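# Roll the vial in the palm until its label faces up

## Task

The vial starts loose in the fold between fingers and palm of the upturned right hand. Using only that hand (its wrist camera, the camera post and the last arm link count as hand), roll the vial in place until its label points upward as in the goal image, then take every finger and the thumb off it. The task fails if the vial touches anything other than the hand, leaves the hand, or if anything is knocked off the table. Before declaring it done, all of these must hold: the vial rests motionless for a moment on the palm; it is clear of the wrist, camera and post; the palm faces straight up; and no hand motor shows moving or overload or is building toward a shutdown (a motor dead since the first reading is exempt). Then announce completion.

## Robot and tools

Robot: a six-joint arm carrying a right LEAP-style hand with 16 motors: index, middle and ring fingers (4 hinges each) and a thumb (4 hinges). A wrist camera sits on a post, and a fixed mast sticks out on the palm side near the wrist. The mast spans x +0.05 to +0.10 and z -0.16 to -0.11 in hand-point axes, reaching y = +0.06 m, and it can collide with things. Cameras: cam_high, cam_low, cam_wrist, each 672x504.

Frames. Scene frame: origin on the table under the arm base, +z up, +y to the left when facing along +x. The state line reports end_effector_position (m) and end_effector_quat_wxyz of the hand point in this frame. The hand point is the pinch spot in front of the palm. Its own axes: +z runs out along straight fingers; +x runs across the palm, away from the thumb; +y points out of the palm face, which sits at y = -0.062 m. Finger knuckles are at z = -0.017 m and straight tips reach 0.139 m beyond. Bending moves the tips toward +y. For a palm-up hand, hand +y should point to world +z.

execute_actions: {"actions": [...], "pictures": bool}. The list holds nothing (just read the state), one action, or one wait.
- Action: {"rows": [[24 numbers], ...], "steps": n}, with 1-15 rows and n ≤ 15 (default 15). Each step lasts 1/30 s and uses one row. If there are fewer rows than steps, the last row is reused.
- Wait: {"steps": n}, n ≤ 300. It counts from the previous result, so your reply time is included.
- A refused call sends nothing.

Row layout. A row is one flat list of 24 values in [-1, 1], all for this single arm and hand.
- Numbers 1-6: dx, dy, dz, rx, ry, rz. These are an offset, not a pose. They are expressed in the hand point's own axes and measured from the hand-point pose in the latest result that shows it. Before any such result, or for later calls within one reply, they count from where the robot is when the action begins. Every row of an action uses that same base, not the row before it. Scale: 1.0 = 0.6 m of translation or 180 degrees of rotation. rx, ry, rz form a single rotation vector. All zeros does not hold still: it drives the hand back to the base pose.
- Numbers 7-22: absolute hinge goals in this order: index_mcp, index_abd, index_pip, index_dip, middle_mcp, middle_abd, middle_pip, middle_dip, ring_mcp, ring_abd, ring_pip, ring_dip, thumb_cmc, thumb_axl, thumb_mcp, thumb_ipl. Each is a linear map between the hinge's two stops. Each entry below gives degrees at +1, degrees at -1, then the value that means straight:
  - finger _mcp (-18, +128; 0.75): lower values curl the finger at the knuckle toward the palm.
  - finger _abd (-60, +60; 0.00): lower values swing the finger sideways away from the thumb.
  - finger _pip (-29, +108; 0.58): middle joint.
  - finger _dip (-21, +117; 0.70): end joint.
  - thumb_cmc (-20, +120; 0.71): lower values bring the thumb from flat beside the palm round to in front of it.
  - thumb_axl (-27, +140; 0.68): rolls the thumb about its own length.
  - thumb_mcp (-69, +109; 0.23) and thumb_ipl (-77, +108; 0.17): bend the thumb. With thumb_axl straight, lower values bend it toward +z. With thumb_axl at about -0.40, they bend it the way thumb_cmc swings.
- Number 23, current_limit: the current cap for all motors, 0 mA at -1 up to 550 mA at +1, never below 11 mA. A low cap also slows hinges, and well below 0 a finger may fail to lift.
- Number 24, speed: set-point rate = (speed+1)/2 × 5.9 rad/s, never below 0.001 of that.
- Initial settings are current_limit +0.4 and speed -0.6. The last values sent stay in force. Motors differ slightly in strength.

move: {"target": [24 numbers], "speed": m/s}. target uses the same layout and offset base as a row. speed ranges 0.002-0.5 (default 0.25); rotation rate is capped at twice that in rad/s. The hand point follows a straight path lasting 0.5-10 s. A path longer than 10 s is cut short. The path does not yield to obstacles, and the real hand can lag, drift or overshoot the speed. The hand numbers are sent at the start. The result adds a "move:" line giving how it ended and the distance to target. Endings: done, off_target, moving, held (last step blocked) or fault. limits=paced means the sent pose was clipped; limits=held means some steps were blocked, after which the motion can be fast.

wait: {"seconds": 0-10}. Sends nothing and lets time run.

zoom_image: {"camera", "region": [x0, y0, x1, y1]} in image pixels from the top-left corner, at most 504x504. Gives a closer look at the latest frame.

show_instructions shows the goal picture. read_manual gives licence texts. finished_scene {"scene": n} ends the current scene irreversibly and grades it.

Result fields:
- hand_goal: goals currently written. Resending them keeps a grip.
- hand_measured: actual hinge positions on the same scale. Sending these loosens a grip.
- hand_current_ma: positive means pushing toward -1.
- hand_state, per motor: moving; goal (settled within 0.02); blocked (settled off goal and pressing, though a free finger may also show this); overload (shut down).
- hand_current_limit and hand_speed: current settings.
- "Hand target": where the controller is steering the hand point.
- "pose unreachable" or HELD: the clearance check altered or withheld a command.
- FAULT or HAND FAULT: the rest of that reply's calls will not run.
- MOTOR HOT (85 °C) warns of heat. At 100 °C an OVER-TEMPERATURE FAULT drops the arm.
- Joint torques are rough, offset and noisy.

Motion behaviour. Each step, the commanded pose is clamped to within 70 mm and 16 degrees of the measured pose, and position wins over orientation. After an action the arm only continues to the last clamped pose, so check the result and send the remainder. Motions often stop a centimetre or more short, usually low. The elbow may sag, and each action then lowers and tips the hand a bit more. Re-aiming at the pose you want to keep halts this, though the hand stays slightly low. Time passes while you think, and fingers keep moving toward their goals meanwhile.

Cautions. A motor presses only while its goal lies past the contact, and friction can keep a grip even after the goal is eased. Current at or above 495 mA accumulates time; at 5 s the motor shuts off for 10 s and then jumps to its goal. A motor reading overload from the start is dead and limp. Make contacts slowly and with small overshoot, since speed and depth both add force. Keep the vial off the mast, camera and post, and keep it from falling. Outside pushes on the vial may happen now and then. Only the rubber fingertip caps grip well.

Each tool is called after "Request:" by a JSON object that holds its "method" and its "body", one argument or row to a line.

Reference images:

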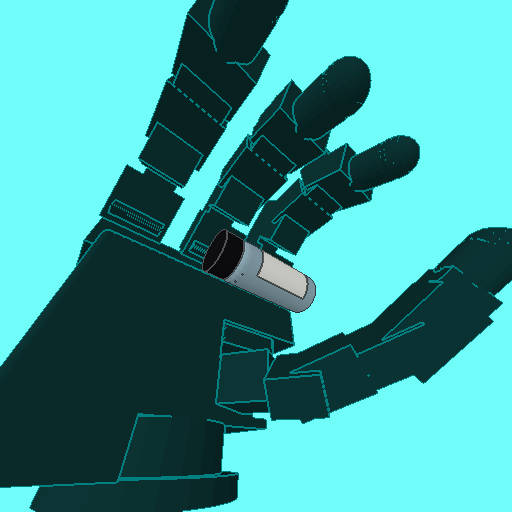

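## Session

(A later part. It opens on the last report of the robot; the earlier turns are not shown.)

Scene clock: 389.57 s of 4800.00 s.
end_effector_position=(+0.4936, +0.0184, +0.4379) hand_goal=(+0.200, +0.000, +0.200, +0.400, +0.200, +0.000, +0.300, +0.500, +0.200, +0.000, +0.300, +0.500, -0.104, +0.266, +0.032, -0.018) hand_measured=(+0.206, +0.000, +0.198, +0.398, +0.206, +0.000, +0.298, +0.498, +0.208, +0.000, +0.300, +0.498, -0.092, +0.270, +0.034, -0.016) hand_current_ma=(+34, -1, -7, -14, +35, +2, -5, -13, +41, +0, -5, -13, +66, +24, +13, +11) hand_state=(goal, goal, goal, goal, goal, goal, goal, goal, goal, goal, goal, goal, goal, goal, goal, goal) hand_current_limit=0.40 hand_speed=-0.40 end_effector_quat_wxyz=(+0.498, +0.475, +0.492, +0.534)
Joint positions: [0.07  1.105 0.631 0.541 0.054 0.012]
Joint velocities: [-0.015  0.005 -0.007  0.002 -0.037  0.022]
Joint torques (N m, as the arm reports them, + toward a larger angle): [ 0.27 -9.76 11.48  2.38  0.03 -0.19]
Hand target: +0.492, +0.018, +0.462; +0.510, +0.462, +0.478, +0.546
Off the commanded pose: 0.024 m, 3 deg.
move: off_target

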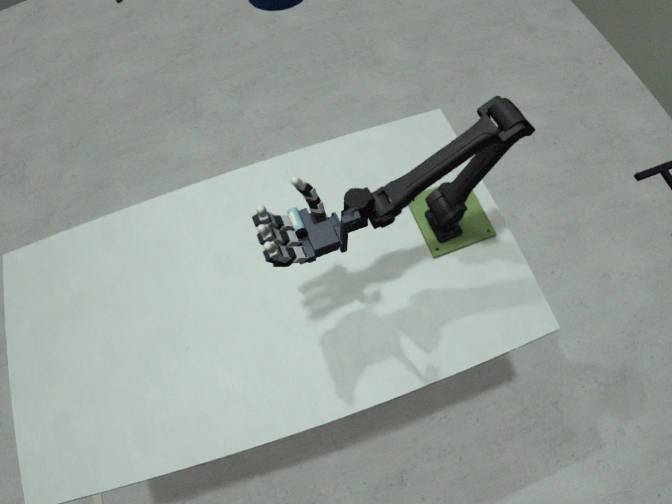

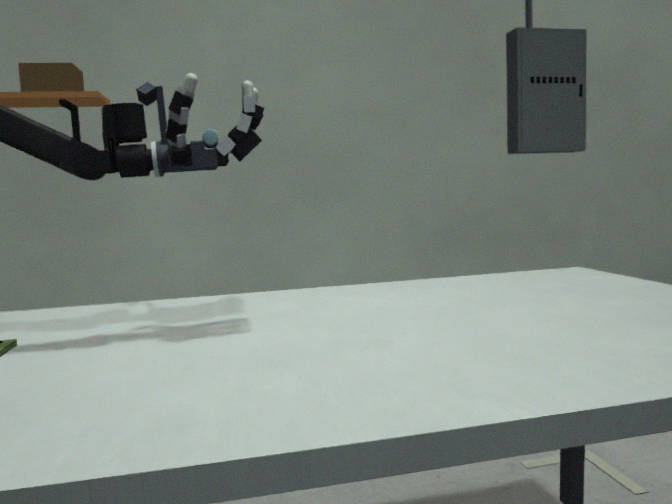

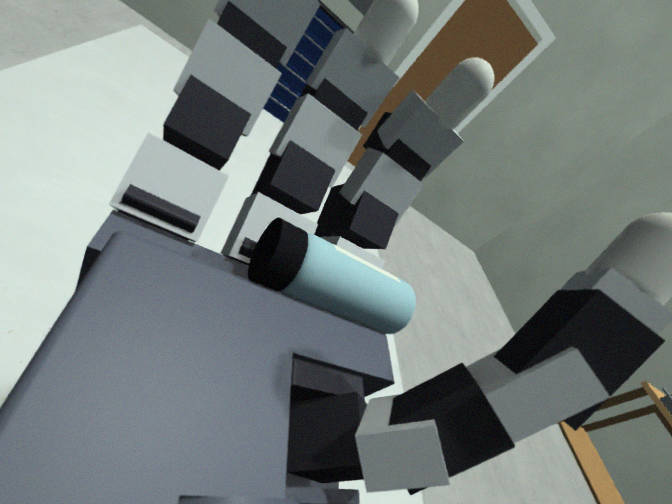

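Request:
{"method": "move", "body": {
  "target": [0,0.04,0.002,-0.016,0,0,0.43,0,-1,-0.12,-0.13,0,-0.52,-0.35,0.2,0,0.3,0.5,-0.104,0.266,0.032,-0.018,0.7,-0.4]
}}

Request:
{"method": "move", "body": {
  "target": [0,0.04,0.002,-0.016,0,0,0.25,0,-1,-0.12,-0.13,0,-0.52,-0.35,0.2,0,0.3,0.5,-0.104,0.266,0.032,-0.018,0.7,-0.87]
}}

Request:
{"method": "move", "body": {
  "target": [0,0.04,0.002,-0.016,0,0,0.12,0,-1,-0.05,-0.18,0,-0.52,-0.35,0.2,0,0.3,0.5,-0.104,0.266,0.032,-0.018,0.7,-0.87]
}}

Request:
{"method": "move", "body": {
  "target": [0,0.04,0.002,-0.016,0,0,0.12,0,-1,-0.05,-0.18,0,-0.55,-0.72,0.2,0,0.3,0.5,-0.104,0.266,0.032,-0.018,0.7,-0.8]
}}

Request:
{"method": "move", "body": {
  "target": [0,0.04,0.002,-0.016,0,0,0.43,0,-0.7,-0.12,-0.18,0,-0.53,-0.67,0.2,0,0.3,0.5,-0.104,0.266,0.032,-0.018,0.7,-0.4]
}}

Scene clock: 400.50 s of 4800.00 s.
end_effector_position=(+0.4936, +0.0184, +0.4379) hand_goal=(+0.430, +0.000, -1.000, -0.120, -0.130, +0.000, -0.520, -0.350, +0.200, +0.000, +0.300, +0.500, -0.104, +0.266, +0.032, -0.018) hand_measured=(+0.438, +0.000, -0.984, -0.116, -0.124, +0.000, -0.520, -0.348, +0.208, +0.000, +0.300, +0.498, -0.092, +0.270, +0.034, -0.016) hand_current_ma=(+46, -1, +85, +22, +37, +2, +2, +11, +41, +0, -5, -13, +66, +24, +13, +11) hand_state=(goal, goal, goal, goal, goal, goal, goal, goal, goal, goal, goal, goal, goal, goal, goal, goal) hand_current_limit=0.70 hand_speed=-0.40 end_effector_quat_wxyz=(+0.498, +0.475, +0.492, +0.534)
Joint positions: [0.07  1.105 0.631 0.541 0.054 0.012]
Joint velocities: [-0.015 -0.015 -0.002 -0.002 -0.066 -0.022]
Joint torques (N m, as the arm reports them, + toward a larger angle): [  0.17 -10.21  11.45   2.26   0.    -0.18]
Hand target: +0.492, +0.018, +0.462; +0.510, +0.462, +0.478, +0.546
Off the commanded pose: 0.024 m, 3 deg.
After step 90, 6.87 s passed at rest.
move: off_target

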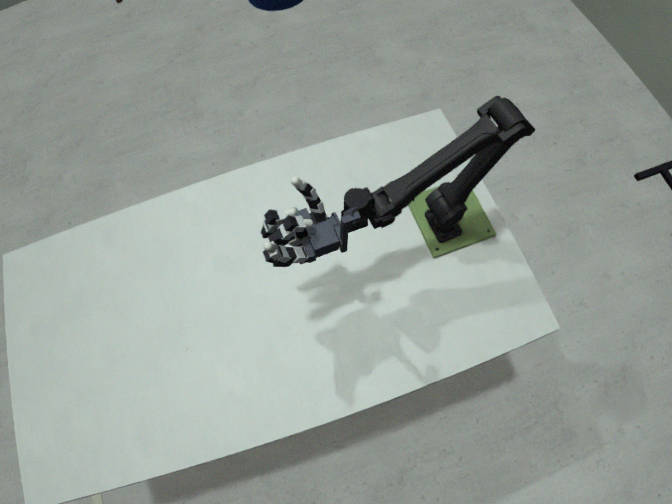

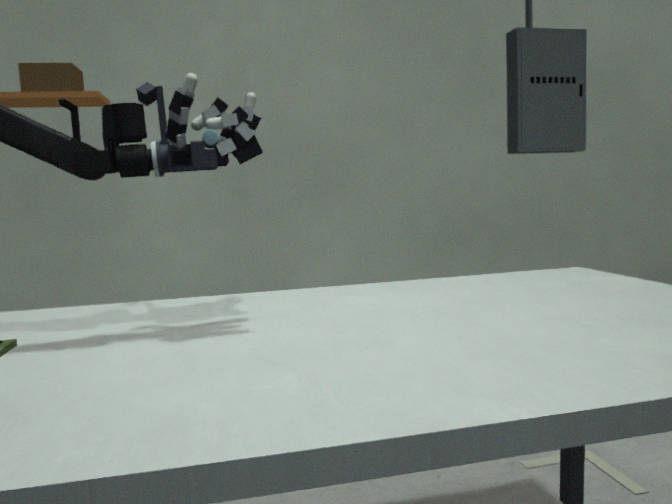

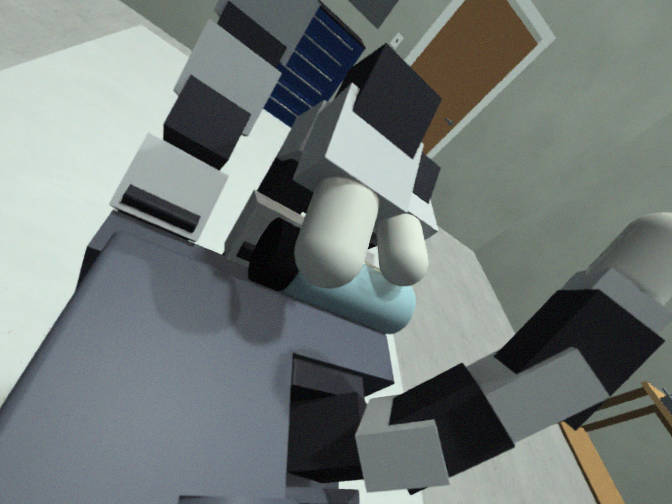

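Scene clock: 401.33 s of 4800.00 s.
end_effector_position=(+0.4936, +0.0184, +0.4379) hand_goal=(+0.250, +0.000, -1.000, -0.120, -0.130, +0.000, -0.520, -0.350, +0.200, +0.000, +0.300, +0.500, -0.104, +0.266, +0.032, -0.018) hand_measured=(+0.300, +0.000, -0.960, -0.102, -0.124, +0.000, -0.520, -0.348, +0.208, +0.000, +0.300, +0.498, -0.092, +0.270, +0.034, -0.016) hand_current_ma=(+306, -1, +208, +90, +36, +2, +2, +11, +41, +0, -5, -13, +66, +24, +13, +11) hand_state=(blocked, goal, blocked, goal, goal, goal, goal, goal, goal, goal, goal, goal, goal, goal, goal, goal) hand_current_limit=0.70 hand_speed=-0.87 end_effector_quat_wxyz=(+0.498, +0.475, +0.492, +0.534)
Joint positions: [0.07  1.105 0.631 0.541 0.054 0.012]
Joint velocities: [-0.005 -0.005 -0.002  0.002 -0.022 -0.037]
Joint torques (N m, as the arm reports them, + toward a larger angle): [ 0.57 -9.76 11.43  2.34  0.02 -0.17]
Hand target: +0.492, +0.018, +0.462; +0.510, +0.462, +0.478, +0.546
Off the commanded pose: 0.024 m, 3 deg.
move: off_target

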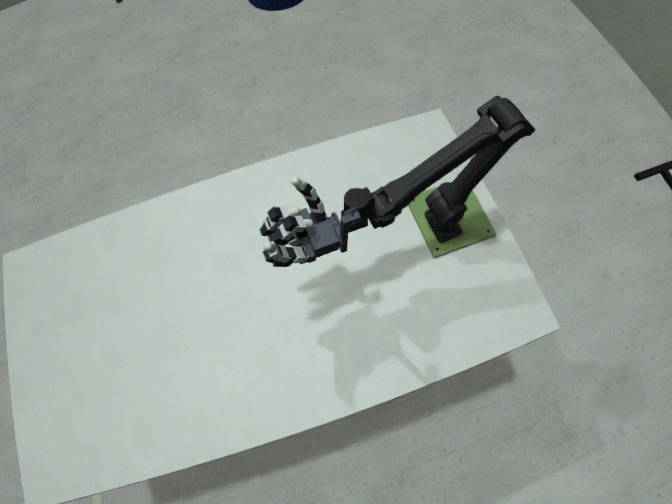

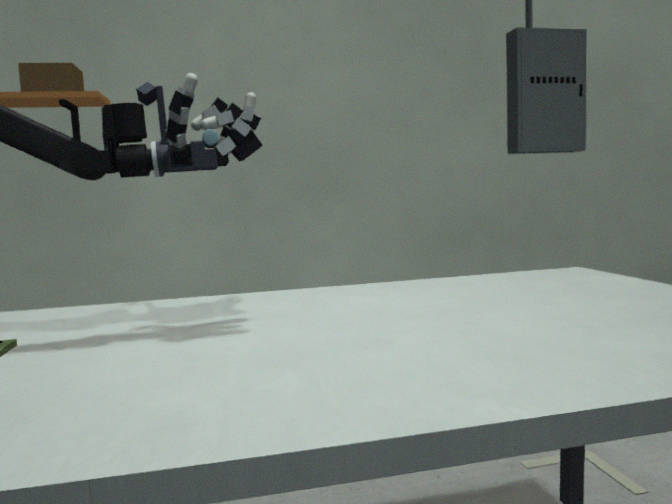

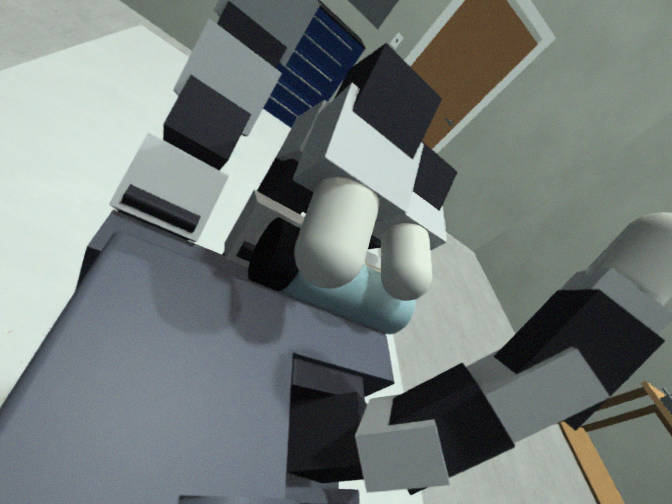

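Scene clock: 402.03 s of 4800.00 s.
end_effector_position=(+0.4936, +0.0184, +0.4379) hand_goal=(+0.120, +0.000, -1.000, -0.050, -0.180, +0.000, -0.520, -0.350, +0.200, +0.000, +0.300, +0.500, -0.104, +0.266, +0.032, -0.018) hand_measured=(+0.158, +0.000, -0.970, -0.040, -0.170, +0.000, -0.520, -0.348, +0.208, +0.000, +0.300, +0.498, -0.092, +0.270, +0.034, -0.016) hand_current_ma=(+233, -1, +156, +53, +67, +2, +1, +11, +41, +0, -5, -13, +66, +24, +13, +11) hand_state=(blocked, goal, blocked, goal, goal, goal, goal, goal, goal, goal, goal, goal, goal, goal, goal, goal) hand_current_limit=0.70 hand_speed=-0.87 end_effector_quat_wxyz=(+0.498, +0.475, +0.492, +0.534)
Joint positions: [0.07  1.105 0.631 0.541 0.054 0.012]
Joint velocities: [-0.015 -0.005 -0.002 -0.002  0.066  0.037]
Joint torques (N m, as the arm reports them, + toward a larger angle): [  0.2  -10.14  11.32   2.17   0.02  -0.17]
Hand target: +0.492, +0.018, +0.462; +0.510, +0.462, +0.478, +0.546
Off the commanded pose: 0.024 m, 3 deg.
move: off_target

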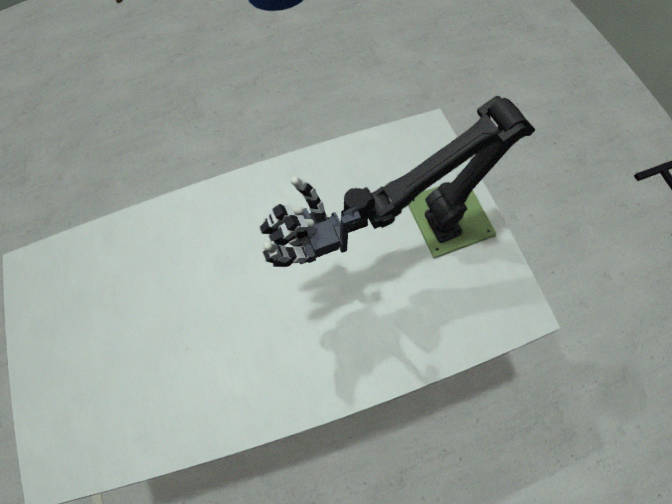

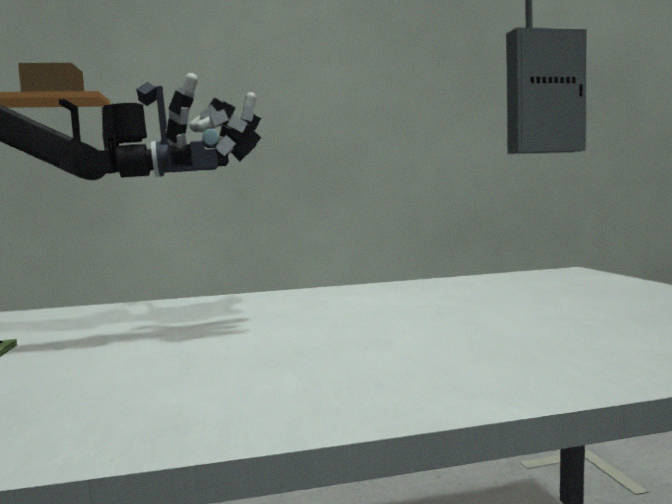

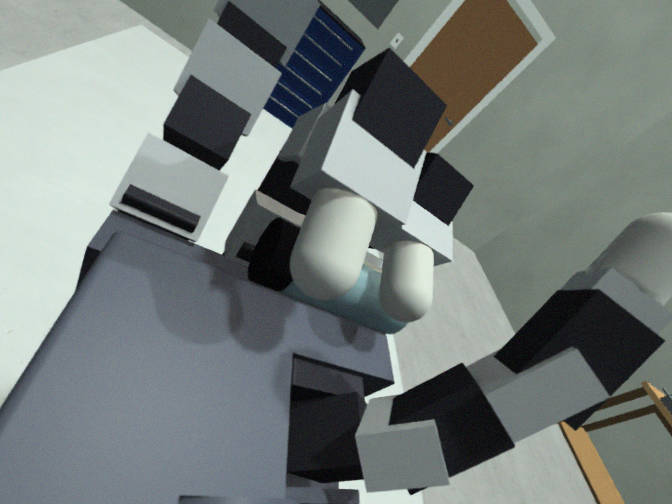

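Scene clock: 403.03 s of 4800.00 s.
end_effector_position=(+0.4936, +0.0184, +0.4379) hand_goal=(+0.120, +0.000, -1.000, -0.050, -0.180, +0.000, -0.550, -0.720, +0.200, +0.000, +0.300, +0.500, -0.104, +0.266, +0.032, -0.018) hand_measured=(+0.158, +0.000, -0.970, -0.040, -0.172, +0.000, -0.520, -0.634, +0.208, +0.000, +0.300, +0.498, -0.092, +0.270, +0.034, -0.016) hand_current_ma=(+233, -1, +156, +53, +50, +2, +150, +447, +41, +0, -5, -13, +66, +24, +13, +11) hand_state=(blocked, goal, blocked, goal, goal, goal, blocked, blocked, goal, goal, goal, goal, goal, goal, goal, goal) hand_current_limit=0.70 hand_speed=-0.80 end_effector_quat_wxyz=(+0.498, +0.475, +0.492, +0.534)
Joint positions: [0.07  1.105 0.631 0.541 0.054 0.012]
Joint velocities: [-0.005 -0.005  0.012  0.002  0.007 -0.037]
Joint torques (N m, as the arm reports them, + toward a larger angle): [  0.48 -10.39  11.46   2.19   0.01  -0.19]
Hand target: +0.492, +0.018, +0.462; +0.510, +0.462, +0.478, +0.546
Off the commanded pose: 0.024 m, 3 deg.
move: off_target

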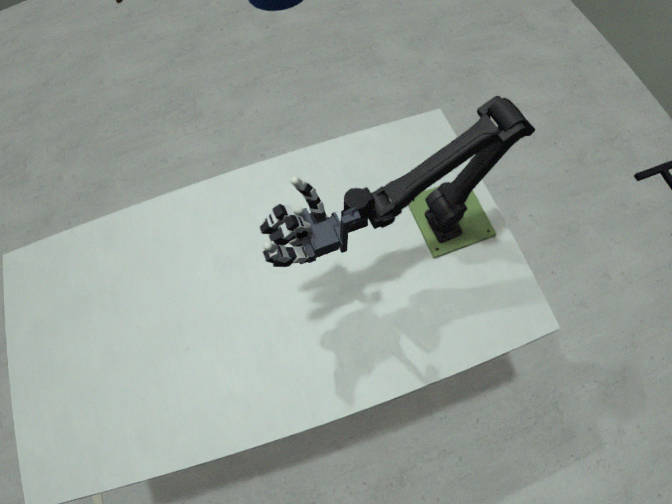

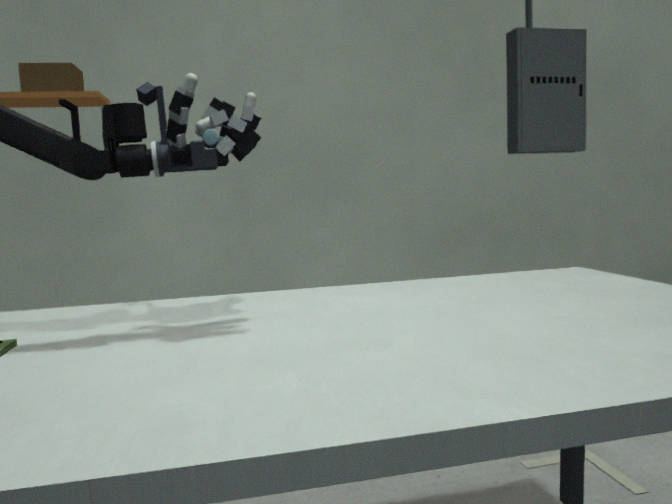

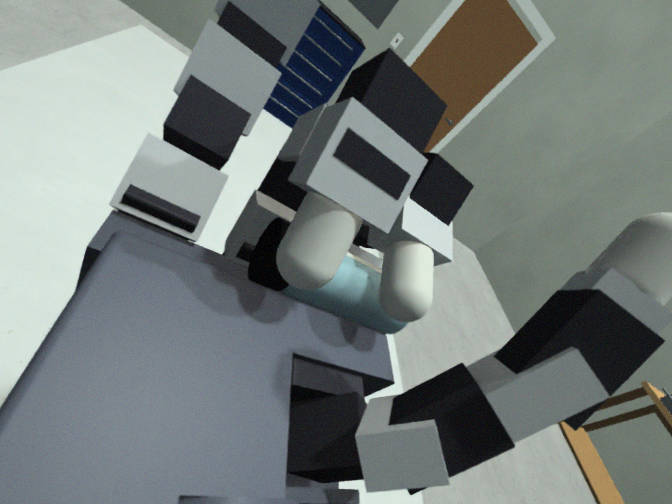

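Scene clock: 403.73 s of 4800.00 s.
end_effector_position=(+0.4936, +0.0184, +0.4379) hand_goal=(+0.430, +0.000, -0.700, -0.120, -0.180, +0.000, -0.530, -0.670, +0.200, +0.000, +0.300, +0.500, -0.104, +0.266, +0.032, -0.018) hand_measured=(+0.434, +0.000, -0.706, -0.118, -0.174, +0.000, -0.512, -0.636, +0.208, +0.000, +0.300, +0.498, -0.092, +0.270, +0.034, -0.016) hand_current_ma=(+26, -1, -28, +11, +41, +1, +91, +178, +41, +0, -5, -13, +66, +24, +13, +11) hand_state=(goal, goal, goal, goal, goal, goal, goal, blocked, goal, goal, goal, goal, goal, goal, goal, goal) hand_current_limit=0.70 hand_speed=-0.40 end_effector_quat_wxyz=(+0.498, +0.475, +0.492, +0.534)
Joint positions: [0.07  1.105 0.631 0.541 0.054 0.012]
Joint velocities: [-0.005 -0.015 -0.012 -0.017 -0.007  0.037]
Joint torques (N m, as the arm reports them, + toward a larger angle): [ 0.03 -9.75 11.47  2.23 -0.01 -0.14]
Hand target: +0.492, +0.018, +0.462; +0.510, +0.462, +0.478, +0.546
Off the commanded pose: 0.024 m, 3 deg.
move: off_target

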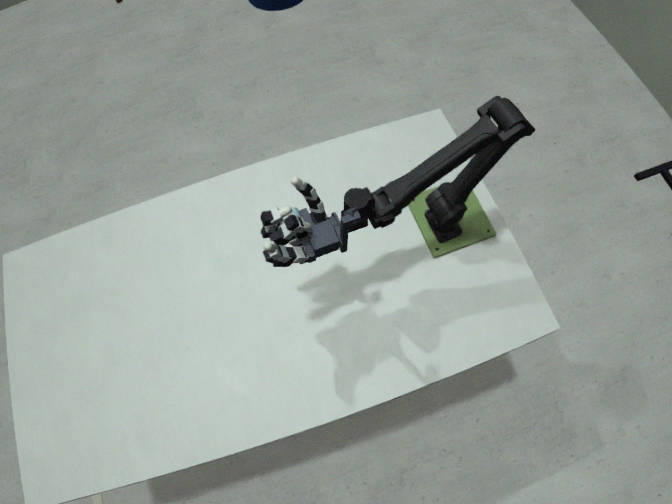

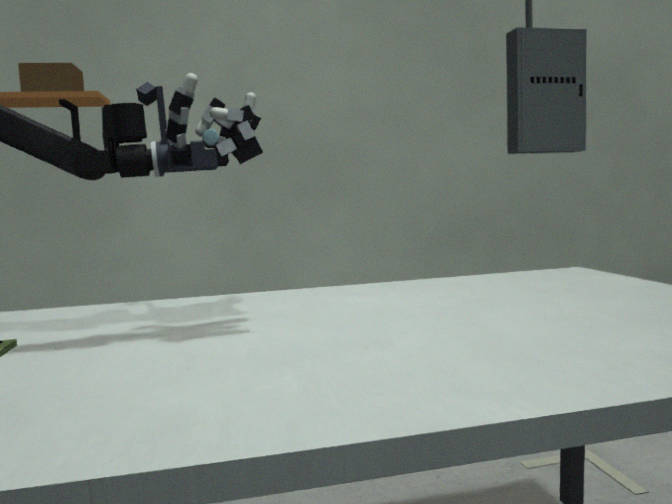

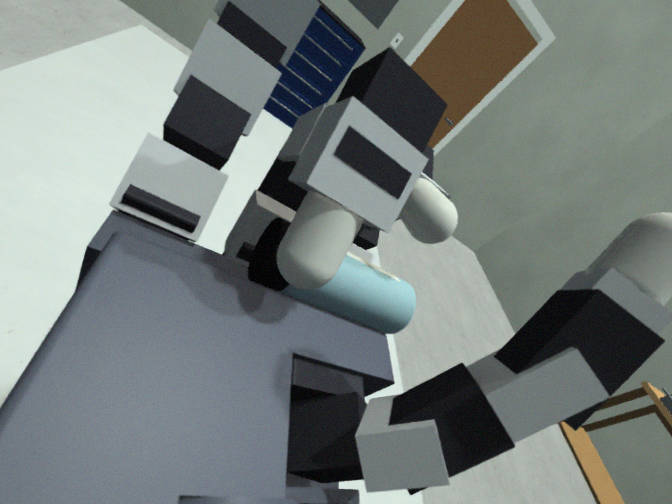

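Request:
{"method": "move", "body": {
  "target": [0,0.04,0.002,-0.016,0,0,0.52,0,-1,-0.2,-0.13,0,-0.52,-0.35,0.2,0,0.3,0.5,-0.104,0.266,0.032,-0.018,0.7,-0.5]
}}

Request:
{"method": "move", "body": {
  "target": [0,0.04,0.002,-0.016,0,0,0.3,0,-1,-0.14,-0.13,0,-0.52,-0.35,0.2,0,0.3,0.5,-0.104,0.266,0.032,-0.018,0.7,-0.87]
}}

Request:
{"method": "zoom_image", "body": {
  "camera": "cam_low",
  "region": [175,90,255,170]
}}

Scene clock: 409.57 s of 4800.00 s.
end_effector_position=(+0.4936, +0.0184, +0.4379) hand_goal=(+0.520, +0.000, -1.000, -0.200, -0.130, +0.000, -0.520, -0.350, +0.200, +0.000, +0.300, +0.500, -0.104, +0.266, +0.032, -0.018) hand_measured=(+0.528, +0.000, -0.972, -0.194, -0.130, +0.000, -0.520, -0.354, +0.208, +0.000, +0.300, +0.498, -0.092, +0.270, +0.034, -0.016) hand_current_ma=(+49, -1, +150, +31, -1, +1, +2, -19, +41, +0, -5, -13, +66, +24, +13, +11) hand_state=(goal, goal, blocked, goal, goal, goal, goal, goal, goal, goal, goal, goal, goal, goal, goal, goal) hand_current_limit=0.70 hand_speed=-0.50 end_effector_quat_wxyz=(+0.498, +0.475, +0.492, +0.534)
Joint positions: [0.07  1.105 0.631 0.541 0.054 0.012]
Joint velocities: [-0.005 -0.005 -0.007 -0.002 -0.051  0.022]
Joint torques (N m, as the arm reports them, + toward a larger angle): [ 0.2  -9.66 11.41  2.26  0.04 -0.16]
Hand target: +0.492, +0.018, +0.462; +0.510, +0.462, +0.478, +0.546
Off the commanded pose: 0.024 m, 3 deg.
After step 90, 2.13 s passed at rest.
move: off_target

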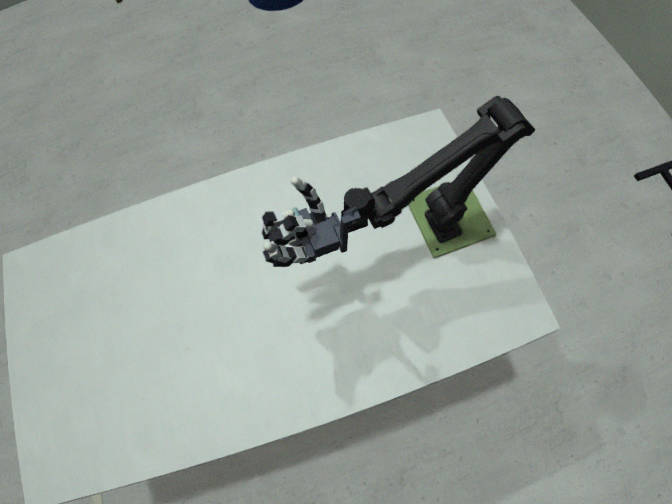

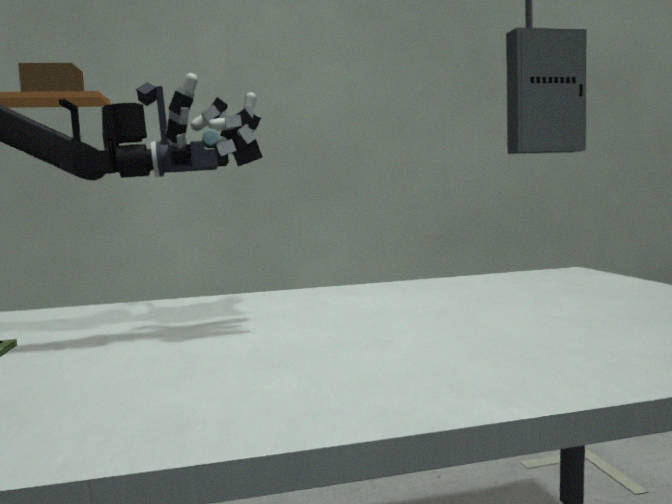

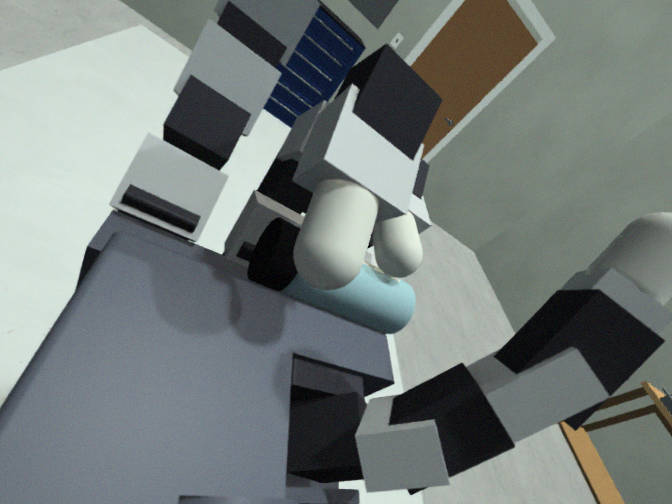

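Scene clock: 410.70 s of 4800.00 s.
end_effector_position=(+0.4936, +0.0184, +0.4379) hand_goal=(+0.300, +0.000, -1.000, -0.140, -0.130, +0.000, -0.520, -0.350, +0.200, +0.000, +0.300, +0.500, -0.104, +0.266, +0.032, -0.018) hand_measured=(+0.382, +0.000, -0.938, -0.112, -0.130, +0.000, -0.520, -0.354, +0.208, +0.000, +0.300, +0.498, -0.092, +0.270, +0.034, -0.016) hand_current_ma=(+464, -1, +324, +144, -1, +1, +2, -19, +41, +0, -5, -13, +66, +24, +13, +11) hand_state=(blocked, goal, blocked, blocked, goal, goal, goal, goal, goal, goal, goal, goal, goal, goal, goal, goal) hand_current_limit=0.70 hand_speed=-0.87 end_effector_quat_wxyz=(+0.498, +0.475, +0.492, +0.534)
Joint positions: [0.07  1.105 0.631 0.541 0.054 0.012]
Joint velocities: [ 0.005  0.005 -0.002  0.007  0.007 -0.037]
Joint torques (N m, as the arm reports them, + toward a larger angle): [  0.06 -10.03  11.32   2.21   0.01  -0.17]
Hand target: +0.492, +0.018, +0.462; +0.510, +0.462, +0.478, +0.546
Off the commanded pose: 0.024 m, 3 deg.
move: off_target

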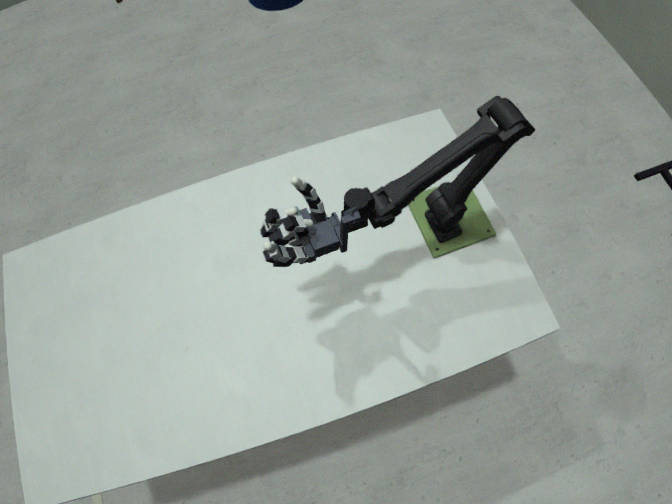

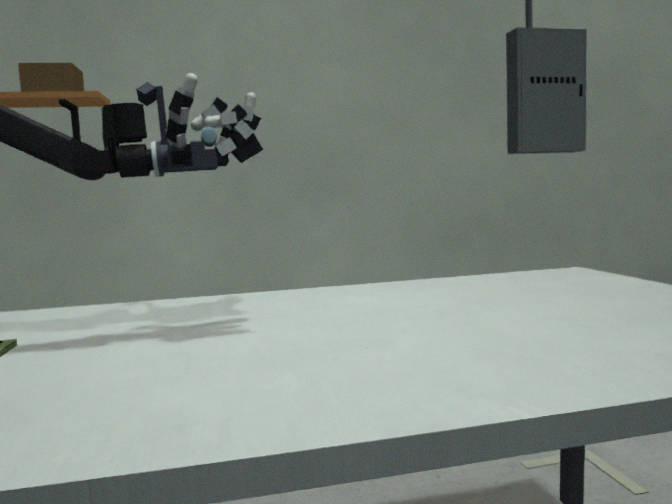

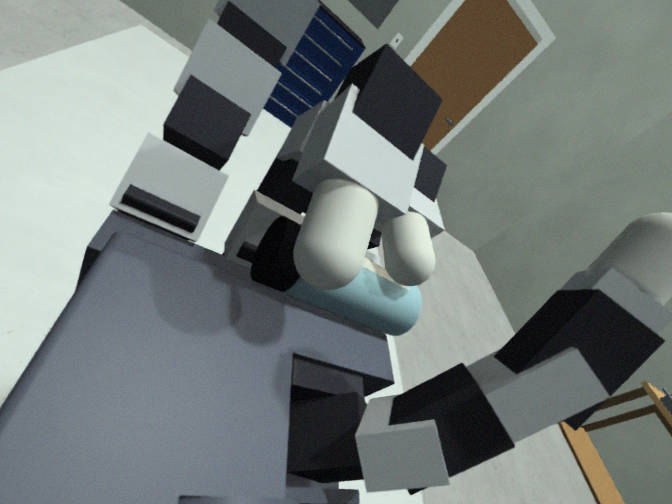

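Region (175, 90, 255, 170) of cam_low's 672x504 image, scaled by 6.300, with more detail than that image has.

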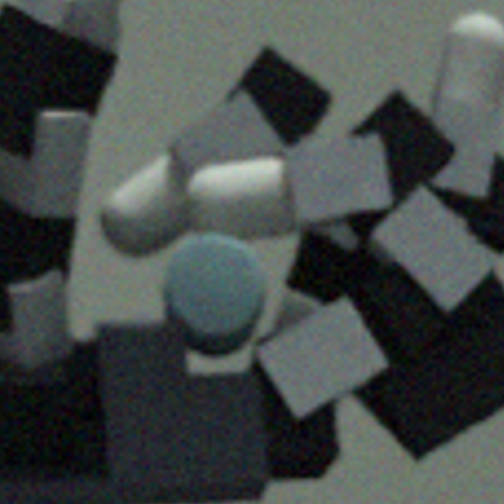

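Climbing. A bit more, then push back.

Request:
{"method": "move", "body": {
  "target": [0,0.04,0.002,-0.016,0,0,0.2,0,-1,-0.09,-0.18,0,-0.52,-0.35,0.2,0,0.3,0.5,-0.104,0.266,0.032,-0.018,0.7,-0.87]
}}

Request:
{"method": "move", "body": {
  "target": [0,0.04,0.002,-0.016,0,0,0.2,0,-1,-0.09,-0.18,0,-0.55,-0.72,0.2,0,0.3,0.5,-0.104,0.266,0.032,-0.018,0.7,-0.8]
}}

Request:
{"method": "zoom_image", "body": {
  "camera": "cam_low",
  "region": [175,90,255,170]
}}

Scene clock: 416.57 s of 4800.00 s.
end_effector_position=(+0.4936, +0.0184, +0.4379) hand_goal=(+0.200, +0.000, -1.000, -0.090, -0.180, +0.000, -0.520, -0.350, +0.200, +0.000, +0.300, +0.500, -0.104, +0.266, +0.032, -0.018) hand_measured=(+0.324, +0.000, -0.936, -0.060, -0.174, +0.000, -0.520, -0.354, +0.208, +0.000, +0.300, +0.498, -0.092, +0.270, +0.034, -0.016) hand_current_ma=(+466, -1, +337, +158, +32, +1, +1, -19, +41, +0, -5, -13, +66, +24, +13, +11) hand_state=(blocked, goal, blocked, blocked, goal, goal, goal, goal, goal, goal, goal, goal, goal, goal, goal, goal) hand_current_limit=0.70 hand_speed=-0.87 end_effector_quat_wxyz=(+0.498, +0.475, +0.492, +0.534)
Joint positions: [0.07  1.105 0.631 0.541 0.054 0.012]
Joint velocities: [-0.015 -0.005 -0.017 -0.017 -0.007 -0.051]
Joint torques (N m, as the arm reports them, + toward a larger angle): [ 0.57 -9.85 11.37  2.32  0.05 -0.16]
Hand target: +0.492, +0.018, +0.462; +0.510, +0.462, +0.478, +0.546
Off the commanded pose: 0.024 m, 3 deg.
After step 90, 2.17 s passed at rest.
move: off_target

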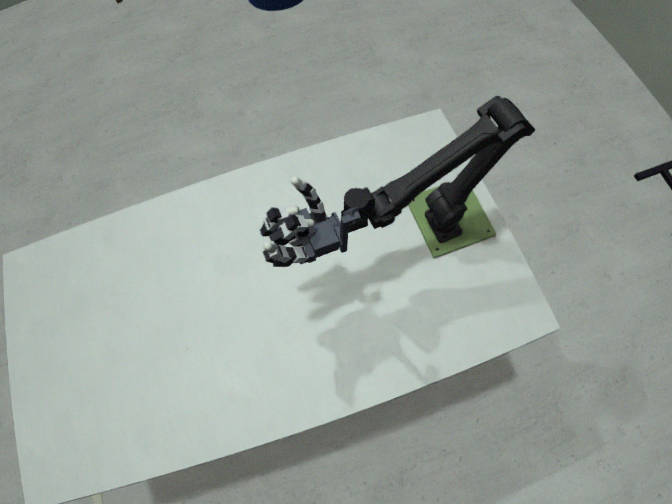

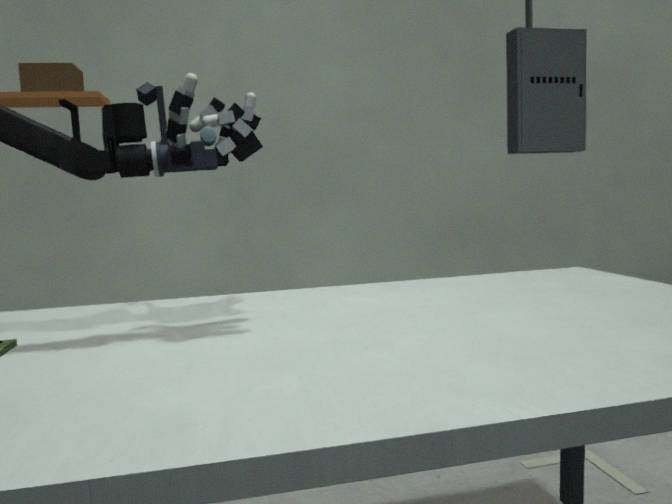

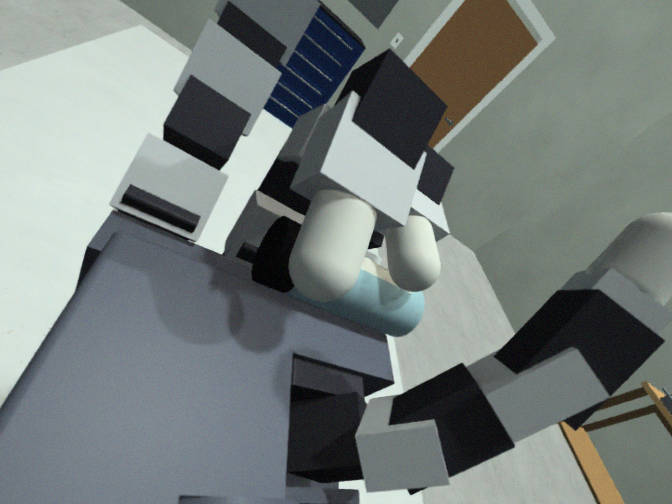

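Scene clock: 417.53 s of 4800.00 s.
end_effector_position=(+0.4936, +0.0184, +0.4379) hand_goal=(+0.200, +0.000, -1.000, -0.090, -0.180, +0.000, -0.550, -0.720, +0.200, +0.000, +0.300, +0.500, -0.104, +0.266, +0.032, -0.018) hand_measured=(+0.238, +0.000, -0.958, -0.068, -0.180, +0.000, -0.520, -0.630, +0.208, +0.000, +0.300, +0.498, -0.092, +0.270, +0.034, -0.016) hand_current_ma=(+230, +0, +221, +110, +5, -3, +146, +466, +41, +0, -5, -13, +66, +24, +13, +11) hand_state=(blocked, goal, blocked, blocked, goal, goal, blocked, blocked, goal, goal, goal, goal, goal, goal, goal, goal) hand_current_limit=0.70 hand_speed=-0.80 end_effector_quat_wxyz=(+0.498, +0.475, +0.492, +0.534)
Joint positions: [0.07  1.105 0.631 0.541 0.054 0.012]
Joint velocities: [ 0.005 -0.005 -0.012 -0.022  0.007  0.081]
Joint torques (N m, as the arm reports them, + toward a larger angle): [  0.52 -10.21  11.43   2.14   0.    -0.19]
Hand target: +0.492, +0.018, +0.462; +0.510, +0.462, +0.478, +0.546
Off the commanded pose: 0.024 m, 3 deg.
move: off_target

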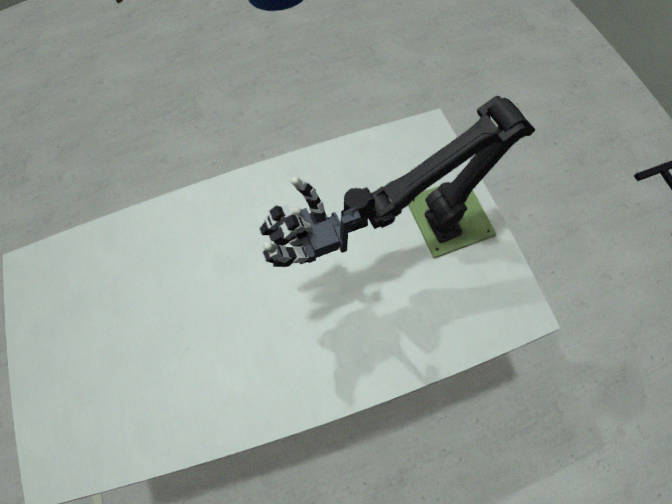

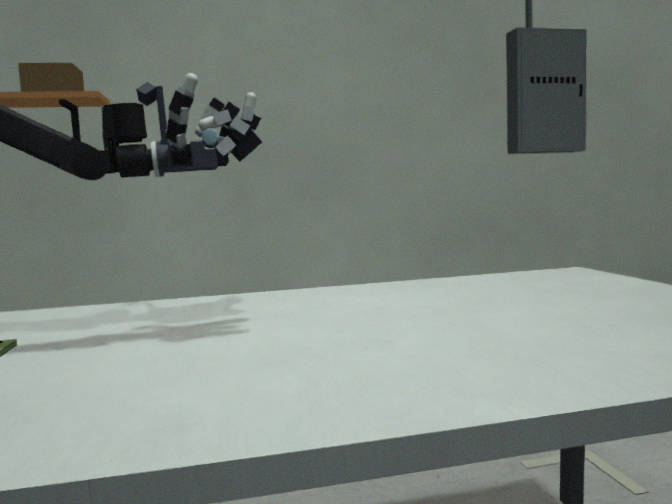

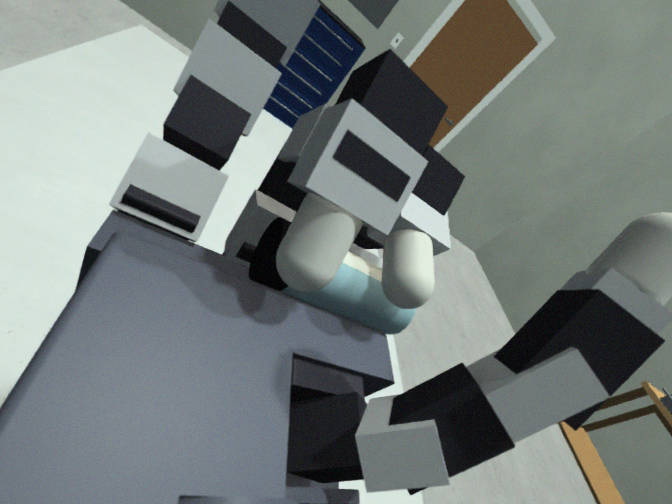

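Region (175, 90, 255, 170) of cam_low's 672x504 image, scaled by 6.300, with more detail than that image has.

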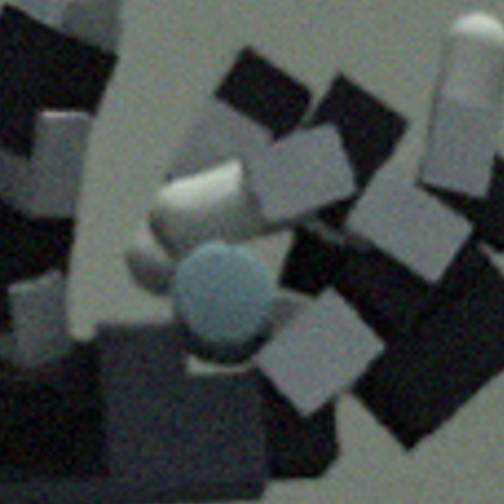

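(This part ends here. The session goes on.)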